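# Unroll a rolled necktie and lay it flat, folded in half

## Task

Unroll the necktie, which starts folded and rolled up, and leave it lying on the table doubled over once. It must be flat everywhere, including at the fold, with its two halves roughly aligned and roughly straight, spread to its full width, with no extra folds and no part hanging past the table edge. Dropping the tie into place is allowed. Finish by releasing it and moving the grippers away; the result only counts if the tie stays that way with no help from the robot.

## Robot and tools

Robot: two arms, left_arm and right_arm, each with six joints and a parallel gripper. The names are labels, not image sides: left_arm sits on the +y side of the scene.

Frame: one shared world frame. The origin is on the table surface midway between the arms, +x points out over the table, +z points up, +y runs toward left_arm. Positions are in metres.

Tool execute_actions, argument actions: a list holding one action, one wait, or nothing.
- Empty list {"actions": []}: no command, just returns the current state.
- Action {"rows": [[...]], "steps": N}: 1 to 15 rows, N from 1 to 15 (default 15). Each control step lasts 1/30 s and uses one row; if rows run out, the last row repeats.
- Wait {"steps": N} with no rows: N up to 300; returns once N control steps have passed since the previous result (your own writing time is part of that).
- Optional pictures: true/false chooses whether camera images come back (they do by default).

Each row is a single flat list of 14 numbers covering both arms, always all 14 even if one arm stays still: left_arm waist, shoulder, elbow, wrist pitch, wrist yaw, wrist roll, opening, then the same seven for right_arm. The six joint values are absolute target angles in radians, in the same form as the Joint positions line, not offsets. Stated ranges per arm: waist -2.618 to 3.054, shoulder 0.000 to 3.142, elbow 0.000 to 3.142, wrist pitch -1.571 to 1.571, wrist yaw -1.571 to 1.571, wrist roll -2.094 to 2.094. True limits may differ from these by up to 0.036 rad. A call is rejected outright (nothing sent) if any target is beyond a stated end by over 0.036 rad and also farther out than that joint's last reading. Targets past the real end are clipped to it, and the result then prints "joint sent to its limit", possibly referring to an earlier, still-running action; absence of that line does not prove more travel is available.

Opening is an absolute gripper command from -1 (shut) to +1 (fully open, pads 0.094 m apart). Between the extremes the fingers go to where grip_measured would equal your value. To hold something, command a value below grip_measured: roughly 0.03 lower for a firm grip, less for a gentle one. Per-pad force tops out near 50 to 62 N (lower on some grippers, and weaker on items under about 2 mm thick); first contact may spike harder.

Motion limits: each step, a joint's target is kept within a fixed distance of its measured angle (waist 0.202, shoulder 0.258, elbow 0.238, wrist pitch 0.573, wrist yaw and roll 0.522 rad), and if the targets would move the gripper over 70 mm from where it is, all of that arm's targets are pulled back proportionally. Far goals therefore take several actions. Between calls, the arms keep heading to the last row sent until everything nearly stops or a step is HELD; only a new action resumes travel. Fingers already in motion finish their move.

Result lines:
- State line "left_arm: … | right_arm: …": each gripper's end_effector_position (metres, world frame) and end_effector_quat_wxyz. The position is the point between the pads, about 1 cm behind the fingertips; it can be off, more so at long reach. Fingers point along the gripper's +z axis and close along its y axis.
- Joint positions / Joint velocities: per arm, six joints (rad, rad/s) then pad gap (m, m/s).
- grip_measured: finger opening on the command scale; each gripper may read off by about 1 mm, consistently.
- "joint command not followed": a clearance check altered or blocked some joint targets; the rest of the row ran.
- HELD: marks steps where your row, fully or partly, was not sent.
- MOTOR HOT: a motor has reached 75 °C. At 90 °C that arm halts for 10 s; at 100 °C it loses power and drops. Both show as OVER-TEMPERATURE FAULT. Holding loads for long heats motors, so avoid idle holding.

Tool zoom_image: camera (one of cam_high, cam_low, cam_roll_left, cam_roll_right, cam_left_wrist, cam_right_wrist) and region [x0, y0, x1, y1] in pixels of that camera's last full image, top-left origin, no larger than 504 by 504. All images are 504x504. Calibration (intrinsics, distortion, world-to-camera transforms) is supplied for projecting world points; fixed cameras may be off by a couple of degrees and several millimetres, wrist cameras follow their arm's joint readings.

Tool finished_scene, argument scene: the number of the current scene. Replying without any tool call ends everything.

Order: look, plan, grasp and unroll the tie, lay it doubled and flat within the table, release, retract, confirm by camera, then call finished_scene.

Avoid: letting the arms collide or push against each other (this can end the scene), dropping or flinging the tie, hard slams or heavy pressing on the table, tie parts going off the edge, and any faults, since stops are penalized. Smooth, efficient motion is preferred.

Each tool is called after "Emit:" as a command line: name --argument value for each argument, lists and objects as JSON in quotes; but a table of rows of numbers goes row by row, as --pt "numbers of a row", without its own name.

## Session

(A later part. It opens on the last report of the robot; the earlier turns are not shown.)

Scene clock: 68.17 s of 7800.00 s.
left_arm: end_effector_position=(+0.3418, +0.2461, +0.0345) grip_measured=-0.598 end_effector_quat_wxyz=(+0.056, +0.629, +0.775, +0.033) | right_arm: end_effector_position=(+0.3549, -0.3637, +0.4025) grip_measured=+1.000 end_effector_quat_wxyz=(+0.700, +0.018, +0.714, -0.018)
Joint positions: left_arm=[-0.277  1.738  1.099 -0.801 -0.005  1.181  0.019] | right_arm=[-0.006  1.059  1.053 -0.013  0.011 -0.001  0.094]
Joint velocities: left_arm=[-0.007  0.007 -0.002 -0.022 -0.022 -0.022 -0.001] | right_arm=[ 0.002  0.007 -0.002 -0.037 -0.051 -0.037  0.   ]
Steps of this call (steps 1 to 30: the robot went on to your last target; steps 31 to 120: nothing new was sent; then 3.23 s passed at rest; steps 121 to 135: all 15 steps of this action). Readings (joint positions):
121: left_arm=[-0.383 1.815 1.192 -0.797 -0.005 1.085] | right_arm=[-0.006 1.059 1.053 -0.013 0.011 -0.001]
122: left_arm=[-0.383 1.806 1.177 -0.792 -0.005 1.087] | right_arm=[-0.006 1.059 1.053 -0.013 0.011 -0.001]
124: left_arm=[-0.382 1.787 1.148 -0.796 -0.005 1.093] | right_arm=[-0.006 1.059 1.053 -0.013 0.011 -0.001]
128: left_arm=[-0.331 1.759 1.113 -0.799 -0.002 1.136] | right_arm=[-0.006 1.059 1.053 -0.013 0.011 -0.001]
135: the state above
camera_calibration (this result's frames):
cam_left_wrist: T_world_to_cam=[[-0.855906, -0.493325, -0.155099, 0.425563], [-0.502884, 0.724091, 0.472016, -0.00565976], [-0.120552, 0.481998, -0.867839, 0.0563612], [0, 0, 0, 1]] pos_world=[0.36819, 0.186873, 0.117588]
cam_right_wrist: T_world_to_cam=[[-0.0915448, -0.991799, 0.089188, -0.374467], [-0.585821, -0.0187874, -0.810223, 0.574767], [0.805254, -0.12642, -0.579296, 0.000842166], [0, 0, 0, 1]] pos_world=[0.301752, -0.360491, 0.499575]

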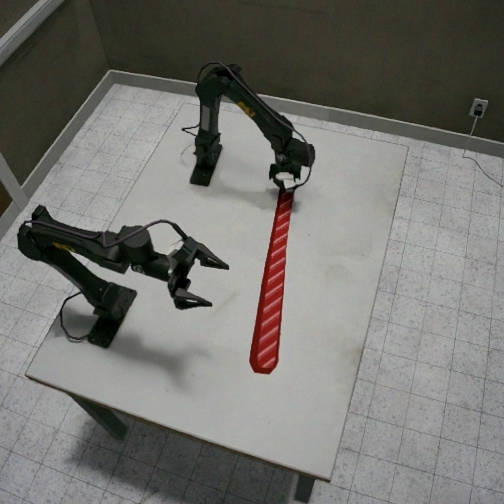

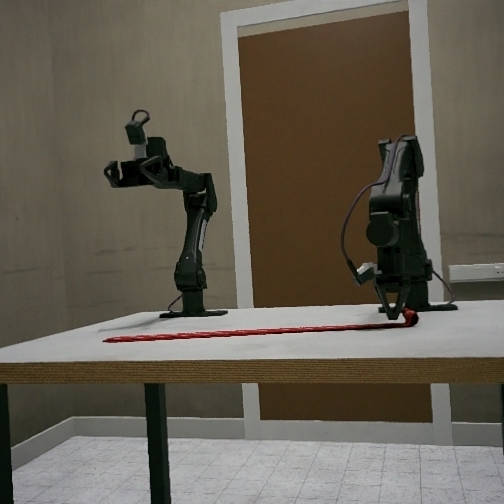

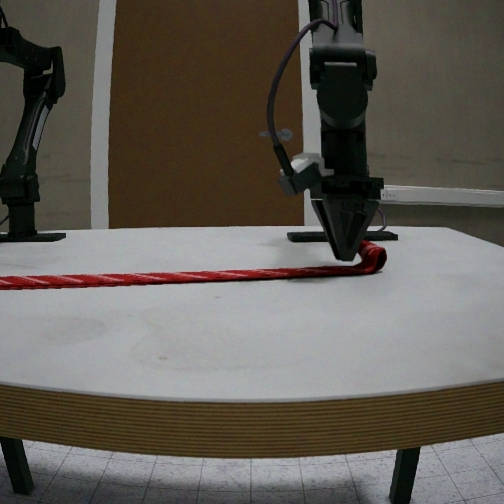

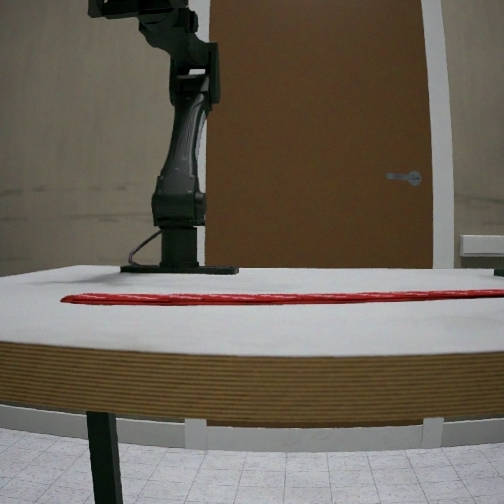

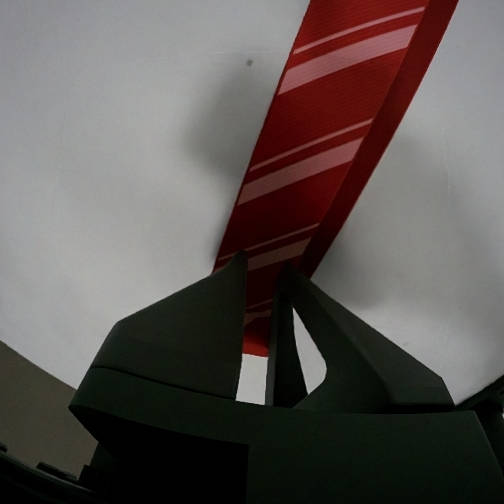

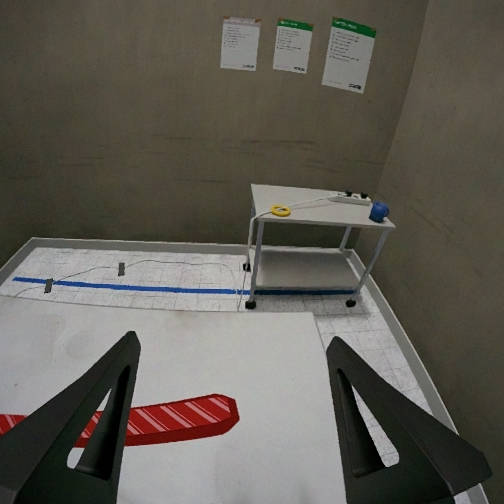

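Emit:
execute_actions --actions '[{"rows":[[-0.25,1.71,1.08,-0.8,0,1.23,-0.6,0,1.06,1.05,0,0,0,1],[-0.22,1.71,1.07,-0.8,0,1.26,-0.6,0,1.06,1.05,0,0,0,1],[-0.19,1.705,1.06,-0.8,0,1.29,-0.6,0,1.06,1.05,0,0,0,1],[-0.16,1.7,1.05,-0.8,0,1.32,-0.6,0,1.06,1.05,0,0,0,1],[-0.13,1.695,1.04,-0.8,0,1.35,-0.6,0,1.06,1.05,0,0,0,1],[-0.10,1.69,1.03,-0.8,0,1.38,-0.6,0,1.06,1.05,0,0,0,1],[-0.07,1.69,1.025,-0.8,0,1.41,-0.6,0,1.06,1.05,0,0,0,1],[-0.04,1.69,1.02,-0.8,0,1.44,-0.6,0,1.06,1.05,0,0,0,1]],"steps":15}]'

Scene clock: 77.03 s of 7800.00 s.
left_arm: end_effector_position=(+0.3259, +0.3244, +0.0244) grip_measured=-0.598 end_effector_quat_wxyz=(+0.032, +0.624, +0.780, +0.032) | right_arm: end_effector_position=(+0.3549, -0.3637, +0.4025) grip_measured=+1.000 end_effector_quat_wxyz=(+0.700, +0.018, +0.714, -0.018)
Joint positions: left_arm=[-0.034  1.715  1.033 -0.798 -0.004  1.411  0.019] | right_arm=[-0.006  1.059  1.053 -0.013  0.011 -0.001  0.094]
Joint velocities: left_arm=[-0.002 -0.012  0.007 -0.022  0.022  0.11   0.001] | right_arm=[ 0.022  0.012 -0.007 -0.095 -0.081  0.007  0.   ]
Steps of this call (steps 1 to 30: the robot went on to your last target; steps 31 to 120: nothing new was sent; then 4.37 s passed at rest; steps 121 to 135: all 15 steps of this action). Readings (joint positions):
121: left_arm=[-0.275 1.738 1.097 -0.800 -0.004 1.199] | right_arm=[-0.006 1.059 1.053 -0.013 0.011 -0.001]
122: left_arm=[-0.268 1.738 1.094 -0.799 -0.003 1.209] | right_arm=[-0.006 1.059 1.053 -0.013 0.011 -0.001]
124: left_arm=[-0.230 1.737 1.079 -0.797 -0.000 1.240] | right_arm=[-0.006 1.059 1.053 -0.013 0.011 -0.001]
128: left_arm=[-0.099 1.722 1.040 -0.798 0.003 1.329] | right_arm=[-0.006 1.059 1.053 -0.013 0.011 -0.001]
135: the state above
camera_calibration (this result's frames):
cam_left_wrist: T_world_to_cam=[[-0.854311, -0.501887, -0.135136, 0.450785], [-0.494042, 0.703335, 0.511119, -0.0627268], [-0.161479, 0.503418, -0.84882, 0.0138696], [0, 0, 0, 1]] pos_world=[0.356361, 0.263379, 0.104751]
cam_right_wrist: T_world_to_cam=[[-0.0915448, -0.991799, 0.089188, -0.374467], [-0.585821, -0.0187874, -0.810223, 0.574767], [0.805254, -0.12642, -0.579296, 0.000842166], [0, 0, 0, 1]] pos_world=[0.301752, -0.360491, 0.499575]

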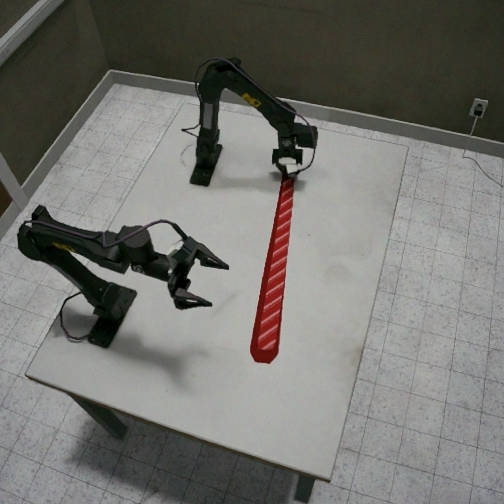

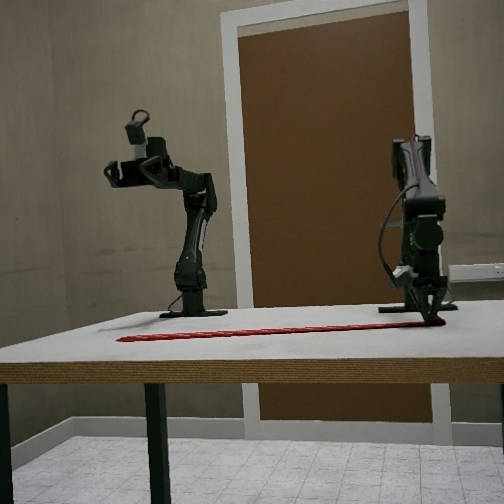

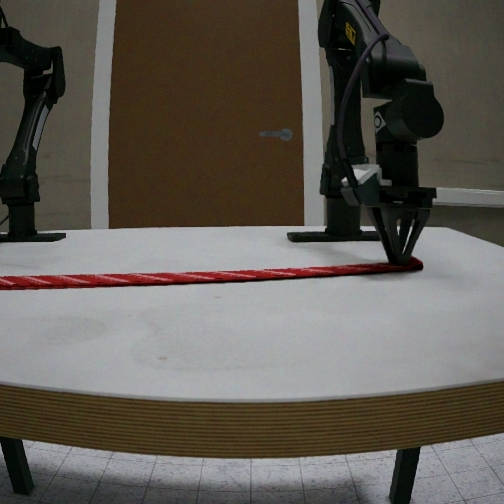

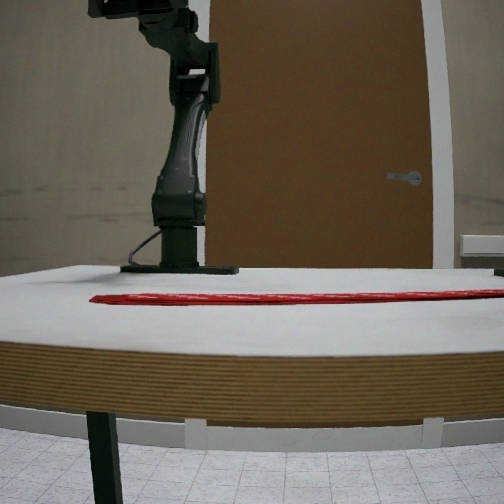

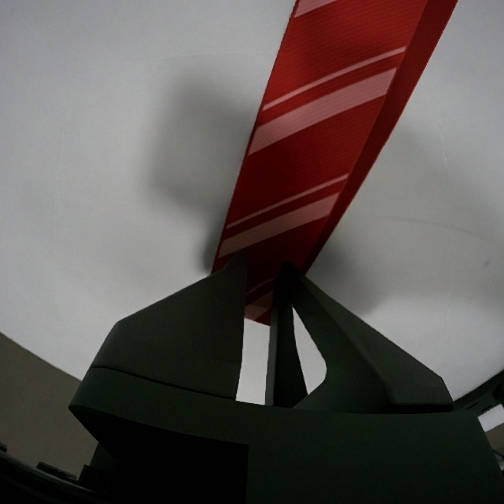

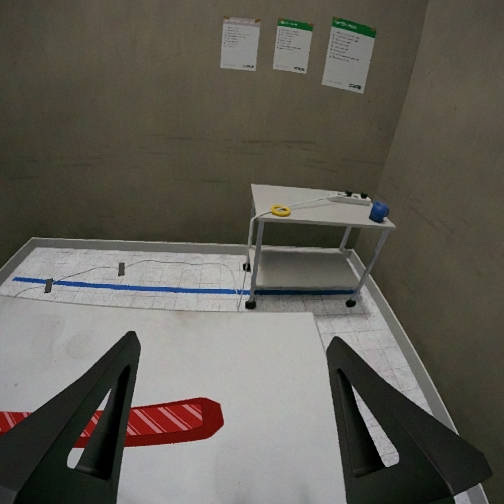

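Emit:
execute_actions --actions '[{"rows":[[-0.04,1.55,1.04,-0.8,0,1.44,-0.6,0,1.06,1.05,0,0,0,1]],"steps":15}]'

Emit:
zoom_image --camera "cam_roll_left" --region '[330, 220, 470, 300]'

Emit:
zoom_image --camera "cam_high" --region '[200, 160, 350, 380]'

Scene clock: 83.13 s of 7800.00 s.
left_arm: end_effector_position=(+0.3343, +0.3249, +0.0690) grip_measured=-0.598 end_effector_quat_wxyz=(+0.086, +0.629, +0.768, +0.083) | right_arm: end_effector_position=(+0.3549, -0.3637, +0.4025) grip_measured=+1.000 end_effector_quat_wxyz=(+0.700, +0.018, +0.714, -0.018)
Joint positions: left_arm=[-0.034  1.556  1.025 -0.8   -0.004  1.434  0.019] | right_arm=[-0.006  1.059  1.053 -0.013  0.011 -0.001  0.094]
Joint velocities: left_arm=[ 0.002  0.007  0.007  0.037  0.051  0.037 -0.   ] | right_arm=[ 0.002 -0.012 -0.002 -0.066  0.007 -0.066  0.   ]
Steps of this call (steps 1 to 30: the robot went on to your last target; steps 31 to 120: nothing new was sent; then 1.60 s passed at rest; steps 121 to 135: all 15 steps of this action). Readings (joint positions):
121: left_arm=[-0.034 1.700 1.030 -0.795 -0.004 1.432] | right_arm=[-0.006 1.059 1.053 -0.013 0.011 -0.001]
122: left_arm=[-0.034 1.671 1.025 -0.799 -0.004 1.432] | right_arm=[-0.006 1.059 1.053 -0.013 0.011 -0.001]
124: left_arm=[-0.034 1.602 1.025 -0.801 -0.004 1.433] | right_arm=[-0.006 1.059 1.053 -0.013 0.011 -0.001]
128: left_arm=[-0.034 1.556 1.025 -0.798 -0.004 1.434] | right_arm=[-0.006 1.059 1.053 -0.013 0.011 -0.001]
135: the state above
camera_calibration (this result's frames):
cam_left_wrist: T_world_to_cam=[[-0.835105, -0.480474, -0.267852, 0.460074], [-0.549626, 0.708784, 0.442195, -0.0601089], [-0.0226142, 0.516498, -0.85599, 0.00259817], [0, 0, 0, 1]] pos_world=[0.351232, 0.262316, 0.152036]
cam_right_wrist: T_world_to_cam=[[-0.0915448, -0.991799, 0.089188, -0.374467], [-0.585821, -0.0187874, -0.810223, 0.574767], [0.805254, -0.12642, -0.579296, 0.000842166], [0, 0, 0, 1]] pos_world=[0.301752, -0.360491, 0.499575]

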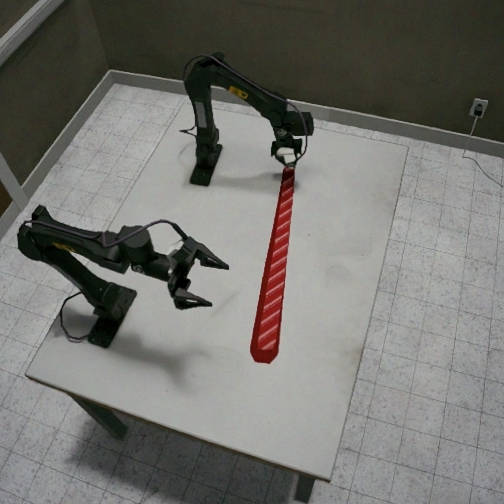

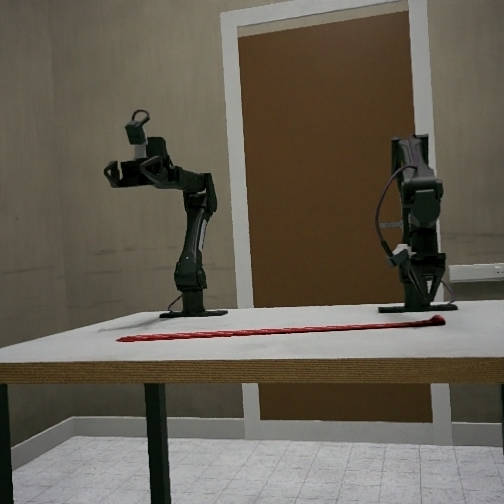

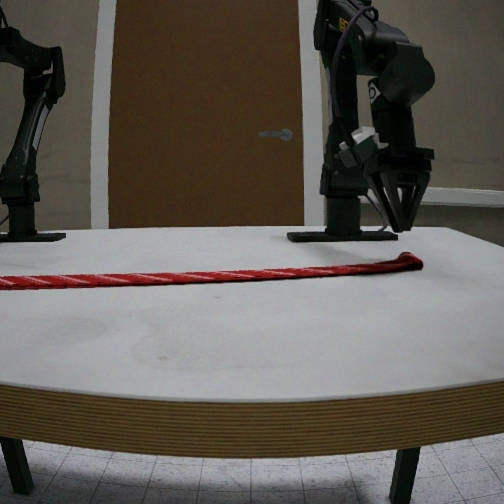

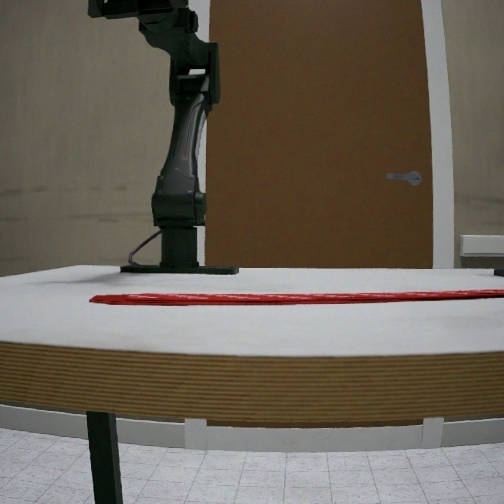

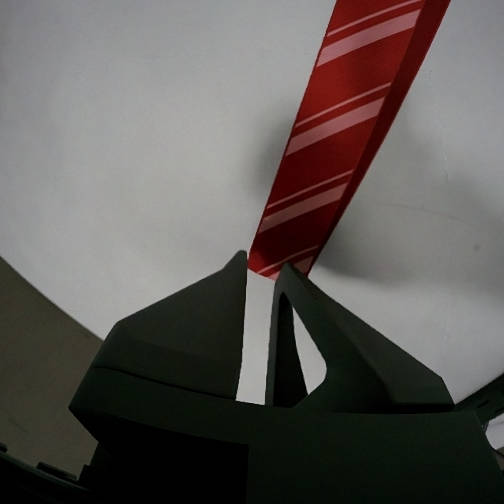

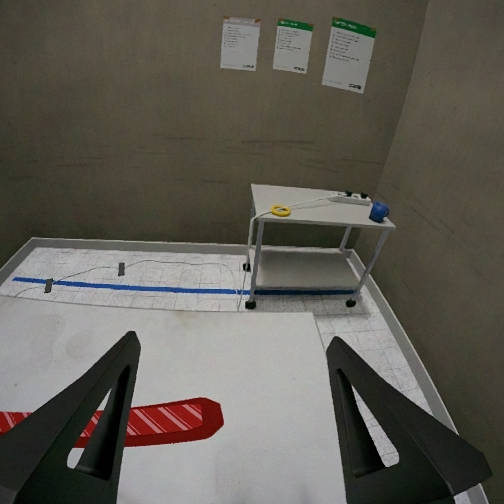

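Region (330, 220, 470, 300) of cam_roll_left's 504x504 image, scaled by 3.600, with more detail than that image has; it fills the top 288 rows of this view, and the rest is white.

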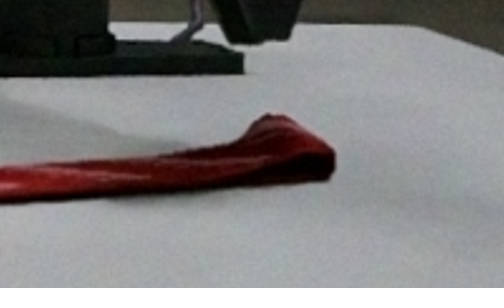

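Region (200, 160, 350, 380) of cam_high's 504x504 image, scaled by 2.291, with more detail than that image has; it fills the left 344 columns of this view, and the rest is white.

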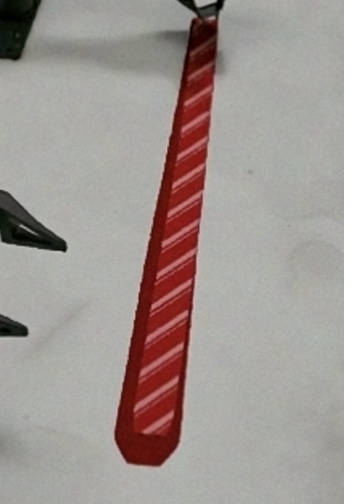

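Emit:
execute_actions --actions '[{"rows":[[0.03,1.6,1.03,-0.8,0,1.5,-0.6,0,1.06,1.05,0,0,0,1],[0.03,1.62,1.03,-0.8,0,1.5,-0.6,0,1.06,1.05,0,0,0,1],[0.03,1.64,1.03,-0.8,0,1.5,-0.6,0,1.06,1.05,0,0,0,1],[0.03,1.66,1.03,-0.8,0,1.5,-0.6,0,1.06,1.05,0,0,0,1],[0.03,1.68,1.03,-0.8,0,1.5,-0.6,0,1.06,1.05,0,0,0,1],[0.03,1.7,1.03,-0.8,0,1.5,-0.6,0,1.06,1.05,0,0,0,1],[0.03,1.72,1.03,-0.8,0,1.5,-0.6,0,1.06,1.05,0,0,0,1],[0.03,1.74,1.03,-0.8,0,1.5,-0.6,0,1.06,1.05,0,0,0,1]],"steps":15}]'

Emit:
zoom_image --camera "cam_roll_left" --region '[330, 200, 470, 300]'

Scene clock: 94.77 s of 7800.00 s.
left_arm: end_effector_position=(+0.3247, +0.3431, +0.0232) grip_measured=-0.598 end_effector_quat_wxyz=(+0.030, +0.631, +0.774, +0.033) | right_arm: end_effector_position=(+0.3549, -0.3637, +0.4025) grip_measured=+1.000 end_effector_quat_wxyz=(+0.700, +0.018, +0.714, -0.018)
Joint positions: left_arm=[ 0.028  1.721  1.034 -0.795 -0.003  1.491  0.019] | right_arm=[-0.006  1.059  1.053 -0.013  0.011 -0.001  0.094]
Joint velocities: left_arm=[ 0.002 -0.007 -0.007  0.037 -0.066  0.11  -0.001] | right_arm=[ 0.002 -0.012 -0.002 -0.007 -0.007 -0.007  0.   ]
Steps of this call (steps 1 to 15: the robot went on to your last target; steps 16 to 110: nothing new was sent; then 7.47 s passed at rest; steps 111 to 125: all 15 steps of this action). Readings (joint positions):
111: left_arm=[-0.027 1.560 1.025 -0.800 -0.001 1.444] | right_arm=[-0.006 1.059 1.053 -0.013 0.011 -0.001]
112: left_arm=[-0.014 1.569 1.025 -0.798 -0.001 1.454] | right_arm=[-0.006 1.059 1.053 -0.013 0.011 -0.001]
114: left_arm=[0.015 1.606 1.025 -0.798 -0.001 1.469] | right_arm=[-0.006 1.059 1.053 -0.013 0.011 -0.001]
118: left_arm=[0.028 1.703 1.025 -0.798 -0.003 1.484] | right_arm=[-0.006 1.059 1.053 -0.013 0.011 -0.001]
125: the state above
camera_calibration (this result's frames):
cam_left_wrist: T_world_to_cam=[[-0.86339, -0.48591, -0.135825, 0.456515], [-0.480316, 0.709189, 0.516089, -0.0824671], [-0.154447, 0.510825, -0.845697, -0.00169289], [0, 0, 0, 1]] pos_world=[0.354279, 0.281175, 0.103135]
cam_right_wrist: T_world_to_cam=[[-0.0915448, -0.991799, 0.089188, -0.374467], [-0.585821, -0.0187874, -0.810223, 0.574767], [0.805254, -0.12642, -0.579296, 0.000842166], [0, 0, 0, 1]] pos_world=[0.301752, -0.360491, 0.499575]

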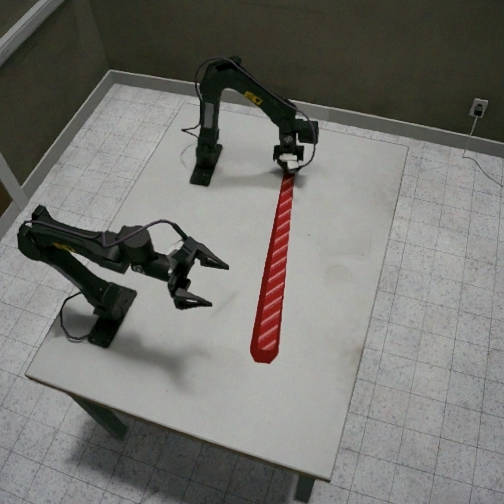

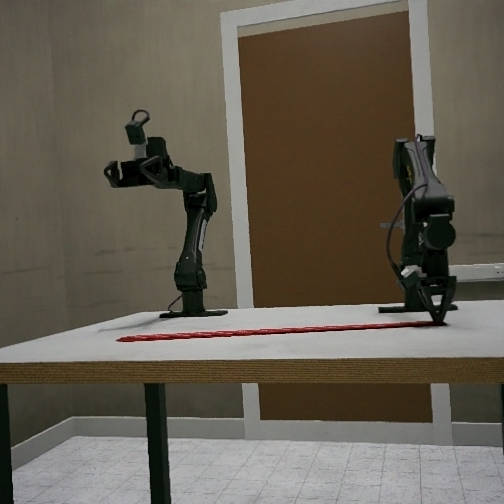

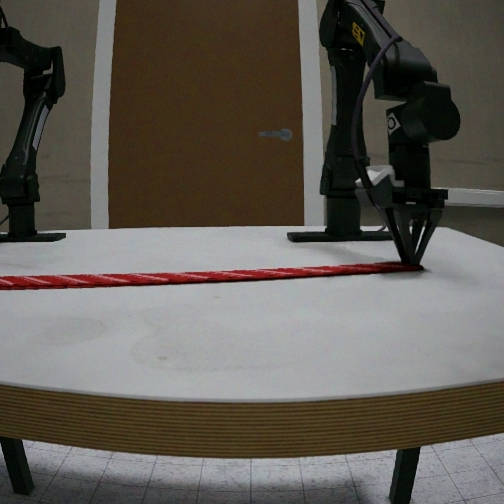

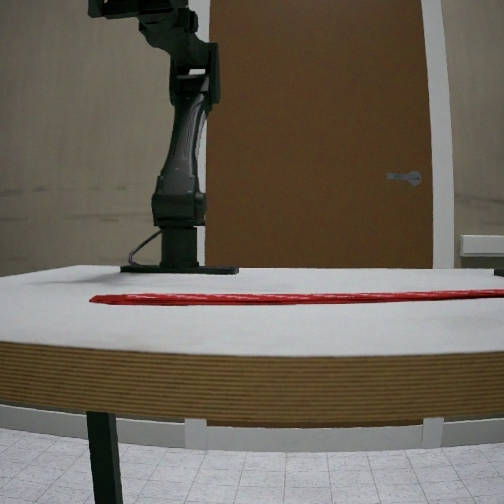

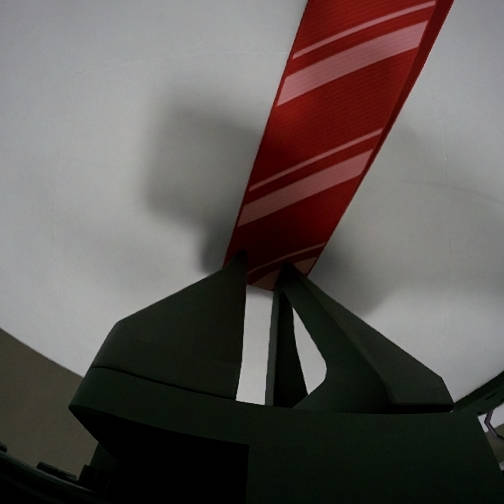

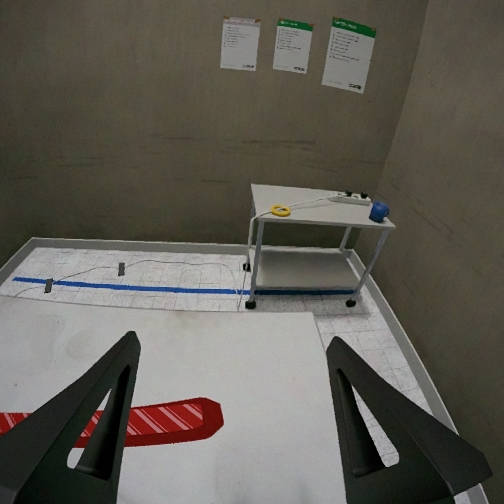

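Region (330, 200, 470, 300) of cam_roll_left's 504x504 image, scaled by 3.600, with more detail than that image has; it fills the top 360 rows of this view, and the rest is white.

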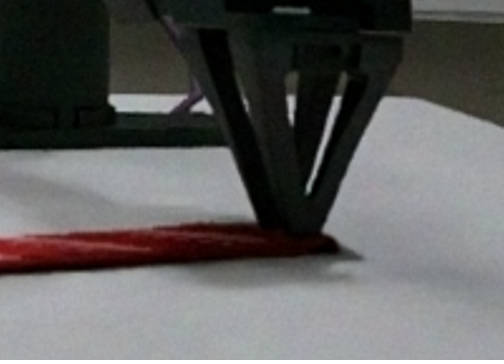

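Pressing on the fold. Lift and check.

Emit:
execute_actions --actions '[{"rows":[[0.03,1.5,1.04,-0.8,0,1.5,-0.6,0,1.06,1.05,0,0,0,1]],"steps":15}]'

Emit:
zoom_image --camera "cam_roll_left" --region '[300, 200, 470, 300]'

Scene clock: 100.37 s of 7800.00 s.
left_arm: end_effector_position=(+0.3375, +0.3447, +0.0884) grip_measured=-0.598 end_effector_quat_wxyz=(+0.104, +0.626, +0.765, +0.112) | right_arm: end_effector_position=(+0.3549, -0.3637, +0.4025) grip_measured=+1.000 end_effector_quat_wxyz=(+0.700, +0.018, +0.714, -0.018)
Joint positions: left_arm=[ 0.028  1.499  1.032 -0.797 -0.003  1.495  0.019] | right_arm=[-0.006  1.059  1.053 -0.013  0.011 -0.001  0.094]
Joint velocities: left_arm=[ 0.017 -0.002  0.007  0.022  0.022  0.007 -0.   ] | right_arm=[ 0.007 -0.002  0.002 -0.022  0.007  0.037  0.   ]
Steps of this call (steps 1 to 15: the robot went on to your last target; steps 16 to 110: nothing new was sent; then 1.43 s passed at rest; steps 111 to 125: all 15 steps of this action). Readings (joint positions):
111: left_arm=[0.028 1.697 1.030 -0.791 -0.003 1.493] | right_arm=[-0.006 1.059 1.053 -0.013 0.011 -0.001]
112: left_arm=[0.028 1.655 1.021 -0.797 -0.003 1.493] | right_arm=[-0.006 1.059 1.053 -0.013 0.011 -0.001]
114: left_arm=[0.028 1.560 1.022 -0.802 -0.003 1.493] | right_arm=[-0.006 1.059 1.053 -0.013 0.011 -0.001]
118: left_arm=[0.028 1.497 1.032 -0.795 -0.003 1.494] | right_arm=[-0.006 1.059 1.053 -0.013 0.011 -0.001]
125: the state above
camera_calibration (this result's frames):
cam_left_wrist: T_world_to_cam=[[-0.814376, -0.476632, -0.331078, 0.474669], [-0.579526, 0.698069, 0.420534, -0.0653374], [0.0306756, 0.534342, -0.844712, -0.0160795], [0, 0, 0, 1]] pos_world=[0.349188, 0.280445, 0.171047]
cam_right_wrist: T_world_to_cam=[[-0.0915448, -0.991799, 0.089188, -0.374467], [-0.585821, -0.0187874, -0.810223, 0.574767], [0.805254, -0.12642, -0.579296, 0.000842166], [0, 0, 0, 1]] pos_world=[0.301752, -0.360491, 0.499575]

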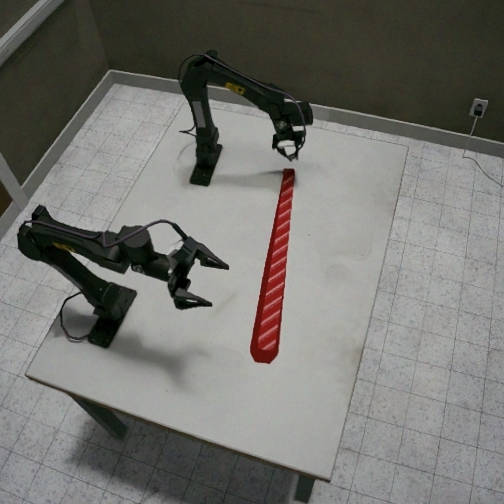

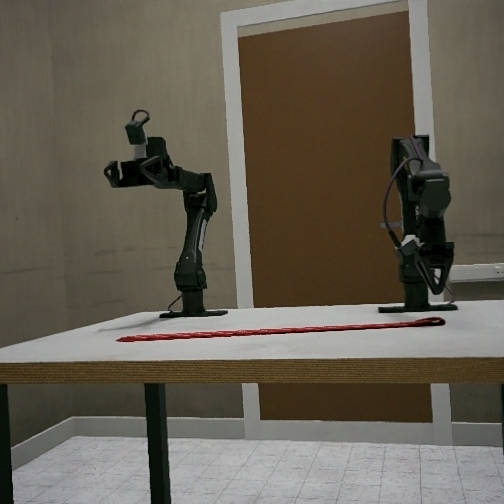

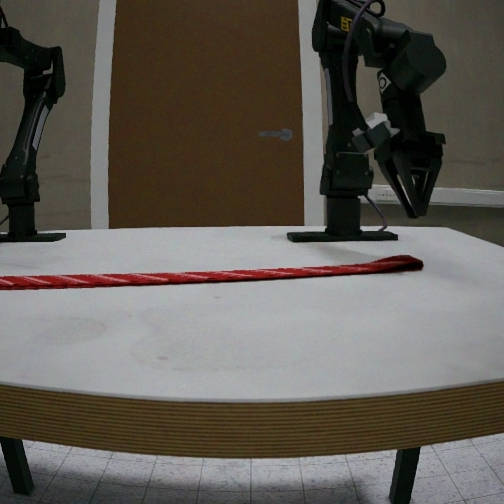

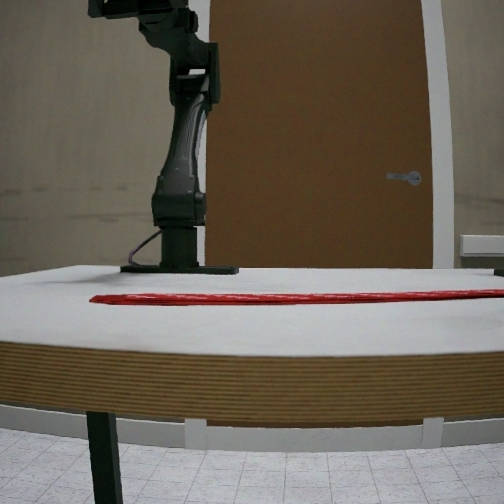

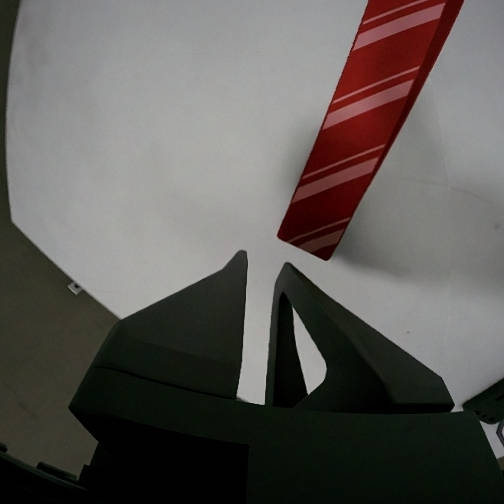

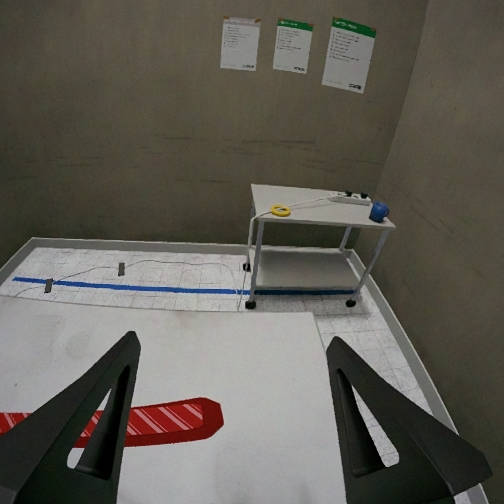

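Region (300, 200, 470, 300) of cam_roll_left's 504x504 image, scaled by 2.965, with more detail than that image has; it fills the top 296 rows of this view, and the rest is white.

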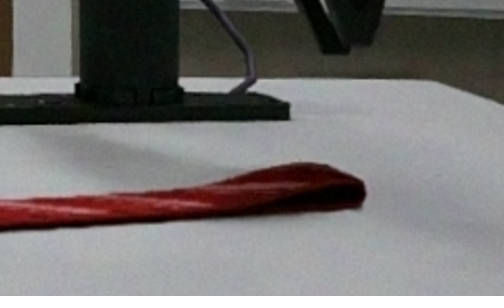

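Emit:
execute_actions --actions '[{"rows":[[-0.1,1.55,1.04,-0.8,0,1.4,-0.6,0,1.06,1.05,0,0,0,1],[-0.1,1.6,1.04,-0.8,0,1.4,-0.6,0,1.06,1.05,0,0,0,1],[-0.1,1.65,1.04,-0.8,0,1.4,-0.6,0,1.06,1.05,0,0,0,1],[-0.1,1.7,1.04,-0.8,0,1.4,-0.6,0,1.06,1.05,0,0,0,1],[-0.1,1.73,1.04,-0.8,0,1.4,-0.6,0,1.06,1.05,0,0,0,1],[-0.1,1.75,1.04,-0.8,0,1.4,-0.6,0,1.06,1.05,0,0,0,1]],"steps":15}]' --pictures false

Emit:
execute_actions --actions '[{"rows":[[-0.08,1.75,1.035,-0.8,0,1.42,-0.6,0,1.06,1.05,0,0,0,1],[-0.06,1.75,1.035,-0.8,0,1.43,-0.6,0,1.06,1.05,0,0,0,1],[-0.04,1.75,1.03,-0.8,0,1.44,-0.6,0,1.06,1.05,0,0,0,1],[-0.02,1.75,1.03,-0.8,0,1.46,-0.6,0,1.06,1.05,0,0,0,1],[0,1.75,1.03,-0.8,0,1.48,-0.6,0,1.06,1.05,0,0,0,1],[0.02,1.75,1.03,-0.8,0,1.5,-0.6,0,1.06,1.05,0,0,0,1],[0.04,1.75,1.03,-0.8,0,1.52,-0.6,0,1.06,1.05,0,0,0,1],[0.05,1.76,1.03,-0.8,0,1.53,-0.6,0,1.06,1.05,0,0,0,1]],"steps":15}]'

Emit:
zoom_image --camera "cam_roll_left" --region '[300, 200, 470, 300]'

Scene clock: 117.67 s of 7800.00 s.
left_arm: end_effector_position=(+0.3333, +0.3018, +0.0237) grip_measured=-0.598 end_effector_quat_wxyz=(+0.037, +0.651, +0.757, +0.032) | right_arm: end_effector_position=(+0.3549, -0.3637, +0.4025) grip_measured=+1.000 end_effector_quat_wxyz=(+0.700, +0.018, +0.714, -0.018)
Joint positions: left_arm=[-0.105  1.735  1.052 -0.79  -0.002  1.41   0.019] | right_arm=[-0.006  1.059  1.053 -0.013  0.011 -0.001  0.094]
Joint velocities: left_arm=[-0.022 -0.002 -0.007 -0.007  0.051  0.007  0.001] | right_arm=[-0.007  0.002 -0.002 -0.051  0.037 -0.022  0.   ]
Steps of this call (steps 1 to 15: the robot went on to your last target; steps 16 to 110: nothing new was sent; then 13.13 s passed at rest; steps 111 to 125: all 15 steps of this action). Readings (joint positions):
111: left_arm=[0.014 1.504 1.032 -0.798 -0.011 1.480] | right_arm=[-0.006 1.059 1.053 -0.013 0.011 -0.001]
112: left_arm=[-0.016 1.518 1.032 -0.796 -0.014 1.466] | right_arm=[-0.006 1.059 1.053 -0.013 0.011 -0.001]
114: left_arm=[-0.078 1.586 1.032 -0.792 -0.009 1.445] | right_arm=[-0.006 1.059 1.053 -0.013 0.011 -0.001]
118: left_arm=[-0.105 1.731 1.049 -0.801 -0.002 1.423] | right_arm=[-0.006 1.059 1.053 -0.013 0.011 -0.001]
125: the state above

Scene clock: 118.17 s of 7800.00 s.
left_arm: end_effector_position=(+0.3307, +0.3440, +0.0238) grip_measured=-0.598 end_effector_quat_wxyz=(+0.043, +0.632, +0.773, +0.027) | right_arm: end_effector_position=(+0.3549, -0.3637, +0.4025) grip_measured=+1.000 end_effector_quat_wxyz=(+0.700, +0.018, +0.714, -0.018)
Joint positions: left_arm=[ 0.045  1.735  1.052 -0.79   0.027  1.51   0.019] | right_arm=[-0.006  1.059  1.053 -0.013  0.011 -0.001  0.094]
Joint velocities: left_arm=[-0.007 -0.002 -0.002 -0.037  0.007  0.051  0.   ] | right_arm=[-0.007  0.002  0.007 -0.051  0.007  0.007  0.   ]
Steps of this call (steps 1 to 15: all 15 steps of this action). Readings (joint positions):
1: left_arm=[-0.104 1.735 1.052 -0.790 -0.002 1.411] | right_arm=[-0.006 1.059 1.053 -0.013 0.011 -0.001]
2: left_arm=[-0.098 1.735 1.052 -0.790 0.004 1.413] | right_arm=[-0.006 1.059 1.053 -0.013 0.011 -0.001]
4: left_arm=[-0.075 1.735 1.052 -0.790 0.018 1.423] | right_arm=[-0.006 1.059 1.053 -0.013 0.011 -0.001]
8: left_arm=[0.008 1.735 1.052 -0.790 0.027 1.468] | right_arm=[-0.006 1.059 1.053 -0.013 0.011 -0.001]
15: the state above
camera_calibration (this result's frames):
cam_left_wrist: T_world_to_cam=[[-0.863977, -0.485508, -0.133512, 0.462208], [-0.483172, 0.724737, 0.491225, -0.0842773], [-0.141733, 0.488916, -0.86074, 0.0029639], [0, 0, 0, 1]] pos_world=[0.359037, 0.284035, 0.10566]
cam_right_wrist: T_world_to_cam=[[-0.0915448, -0.991799, 0.089188, -0.374467], [-0.585821, -0.0187874, -0.810223, 0.574767], [0.805254, -0.12642, -0.579296, 0.000842166], [0, 0, 0, 1]] pos_world=[0.301752, -0.360491, 0.499575]

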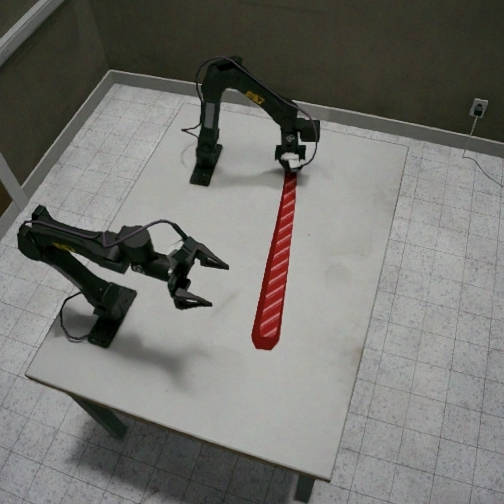

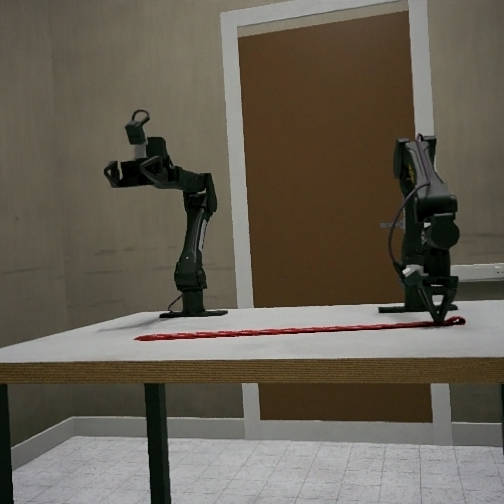

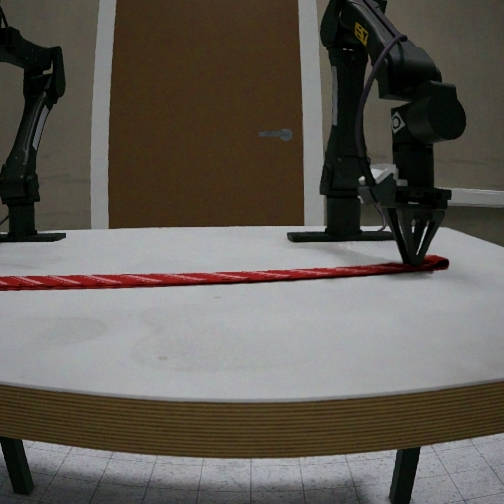

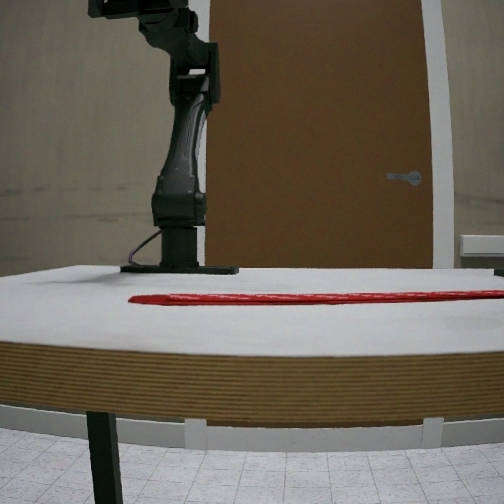

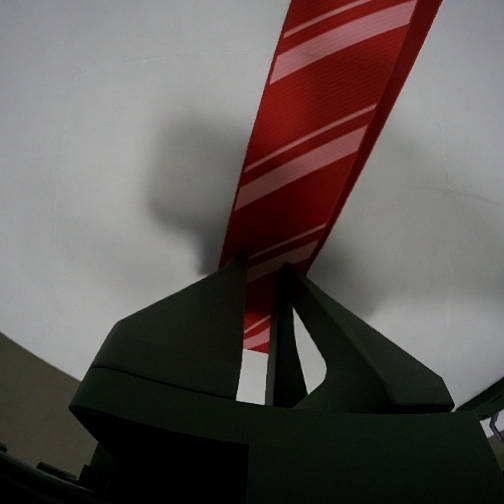

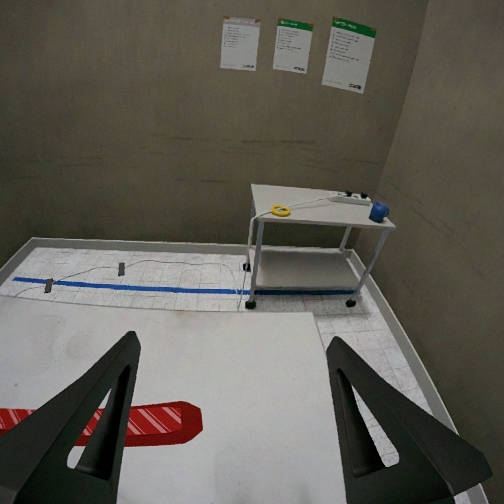

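Region (300, 200, 470, 300) of cam_roll_left's 504x504 image, scaled by 2.965, with more detail than that image has; it fills the top 296 rows of this view, and the rest is white.

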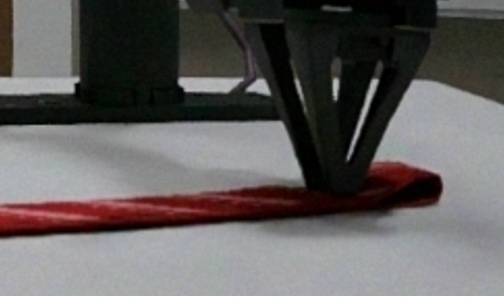

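Emit:
execute_actions --actions '[{"rows":[[0.05,1.6,1.04,-0.8,0,1.53,-0.6,0,1.06,1.05,0,0,0,1],[0.05,1.6,1.04,-0.8,0,1.53,-0.6,0,1.06,1.05,0,0,0,1],[0.05,1.6,1.04,-0.8,0,1.53,-0.6,0,1.06,1.05,0,0,0,1],[0.05,1.6,1.04,-0.8,0,1.53,-0.6,0,1.06,1.05,0,0,0,1],[0.16,1.6,1.04,-0.8,0,1.64,-0.6,0,1.06,1.05,0,0,0,1]],"steps":15}]'

Emit:
zoom_image --camera "cam_high" --region '[220, 280, 320, 380]'

Scene clock: 128.47 s of 7800.00 s.
left_arm: end_effector_position=(+0.3260, +0.3869, +0.0565) grip_measured=-0.598 end_effector_quat_wxyz=(+0.058, +0.627, +0.773, +0.081) | right_arm: end_effector_position=(+0.3549, -0.3637, +0.4025) grip_measured=+1.000 end_effector_quat_wxyz=(+0.700, +0.018, +0.714, -0.018)
Joint positions: left_arm=[ 0.165  1.612  1.039 -0.797 -0.001  1.624  0.019] | right_arm=[-0.006  1.059  1.053 -0.013  0.011 -0.001  0.094]
Joint velocities: left_arm=[ 0.007 -0.007 -0.012 -0.081 -0.066  0.022 -0.001] | right_arm=[-0.002 -0.012 -0.017 -0.066  0.037 -0.037  0.   ]
Steps of this call (steps 1 to 15: the robot went on to your last target; steps 16 to 110: nothing new was sent; then 6.13 s passed at rest; steps 111 to 125: all 15 steps of this action). Readings (joint positions):
111: left_arm=[0.045 1.721 1.049 -0.788 0.026 1.521] | right_arm=[-0.006 1.059 1.053 -0.013 0.011 -0.001]
112: left_arm=[0.045 1.697 1.042 -0.791 0.021 1.521] | right_arm=[-0.006 1.059 1.053 -0.013 0.011 -0.001]
114: left_arm=[0.045 1.646 1.039 -0.798 0.015 1.522] | right_arm=[-0.006 1.059 1.053 -0.013 0.011 -0.001]
118: left_arm=[0.139 1.612 1.039 -0.796 0.010 1.586] | right_arm=[-0.006 1.059 1.053 -0.013 0.011 -0.001]
125: the state above
camera_calibration (this result's frames):
cam_left_wrist: T_world_to_cam=[[-0.840725, -0.482965, -0.244799, 0.48102], [-0.537175, 0.687173, 0.489118, -0.101425], [-0.0680072, 0.542714, -0.83716, -0.0367109], [0, 0, 0, 1]] pos_world=[0.347426, 0.321936, 0.136629]
cam_right_wrist: T_world_to_cam=[[-0.0915448, -0.991799, 0.089188, -0.374467], [-0.585821, -0.0187874, -0.810223, 0.574767], [0.805254, -0.12642, -0.579296, 0.000842166], [0, 0, 0, 1]] pos_world=[0.301752, -0.360491, 0.499575]

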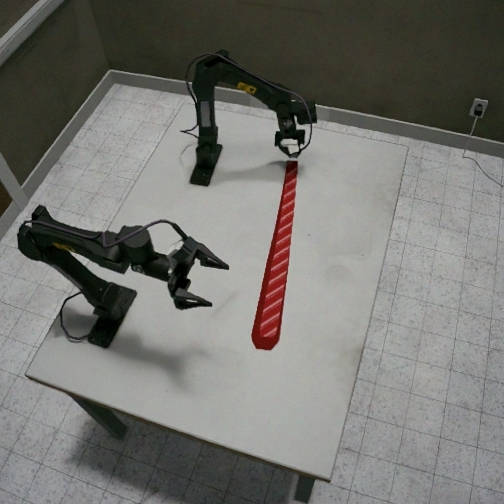

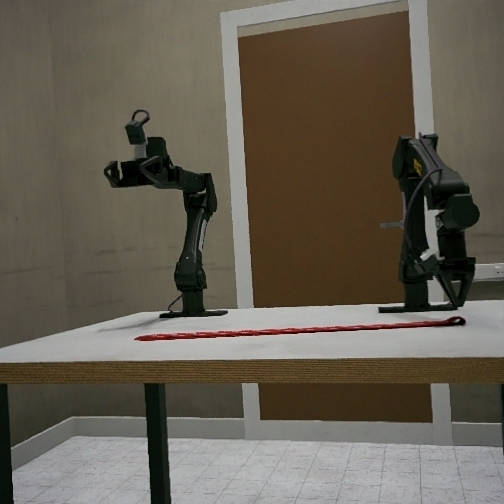

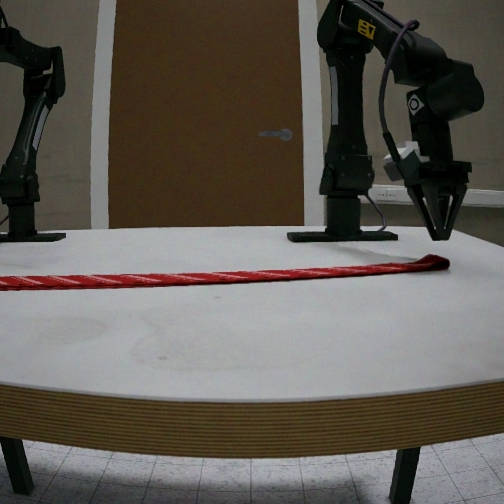

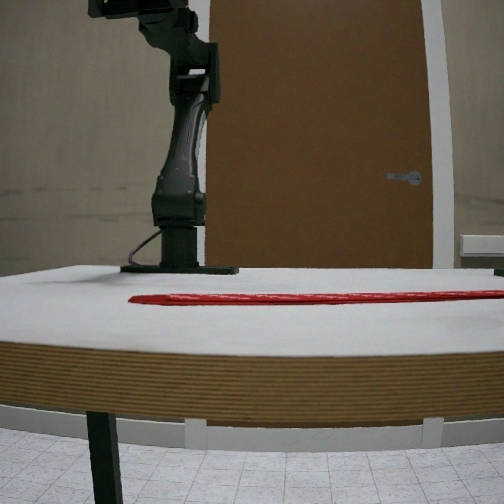

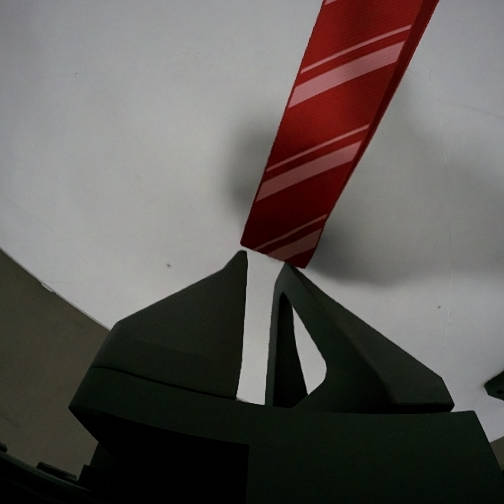

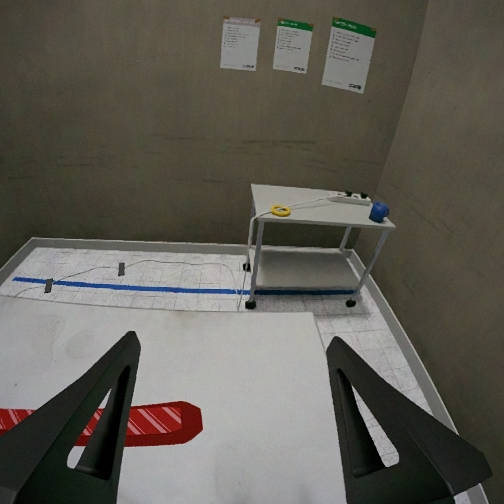

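Region (220, 280, 320, 380) of cam_high's 504x504 image, scaled by 5.040, with more detail than that image has.

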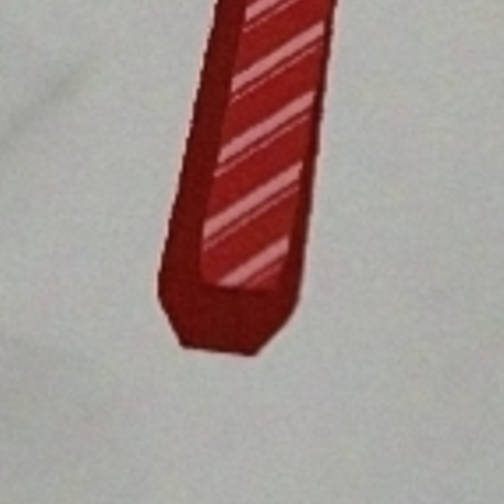

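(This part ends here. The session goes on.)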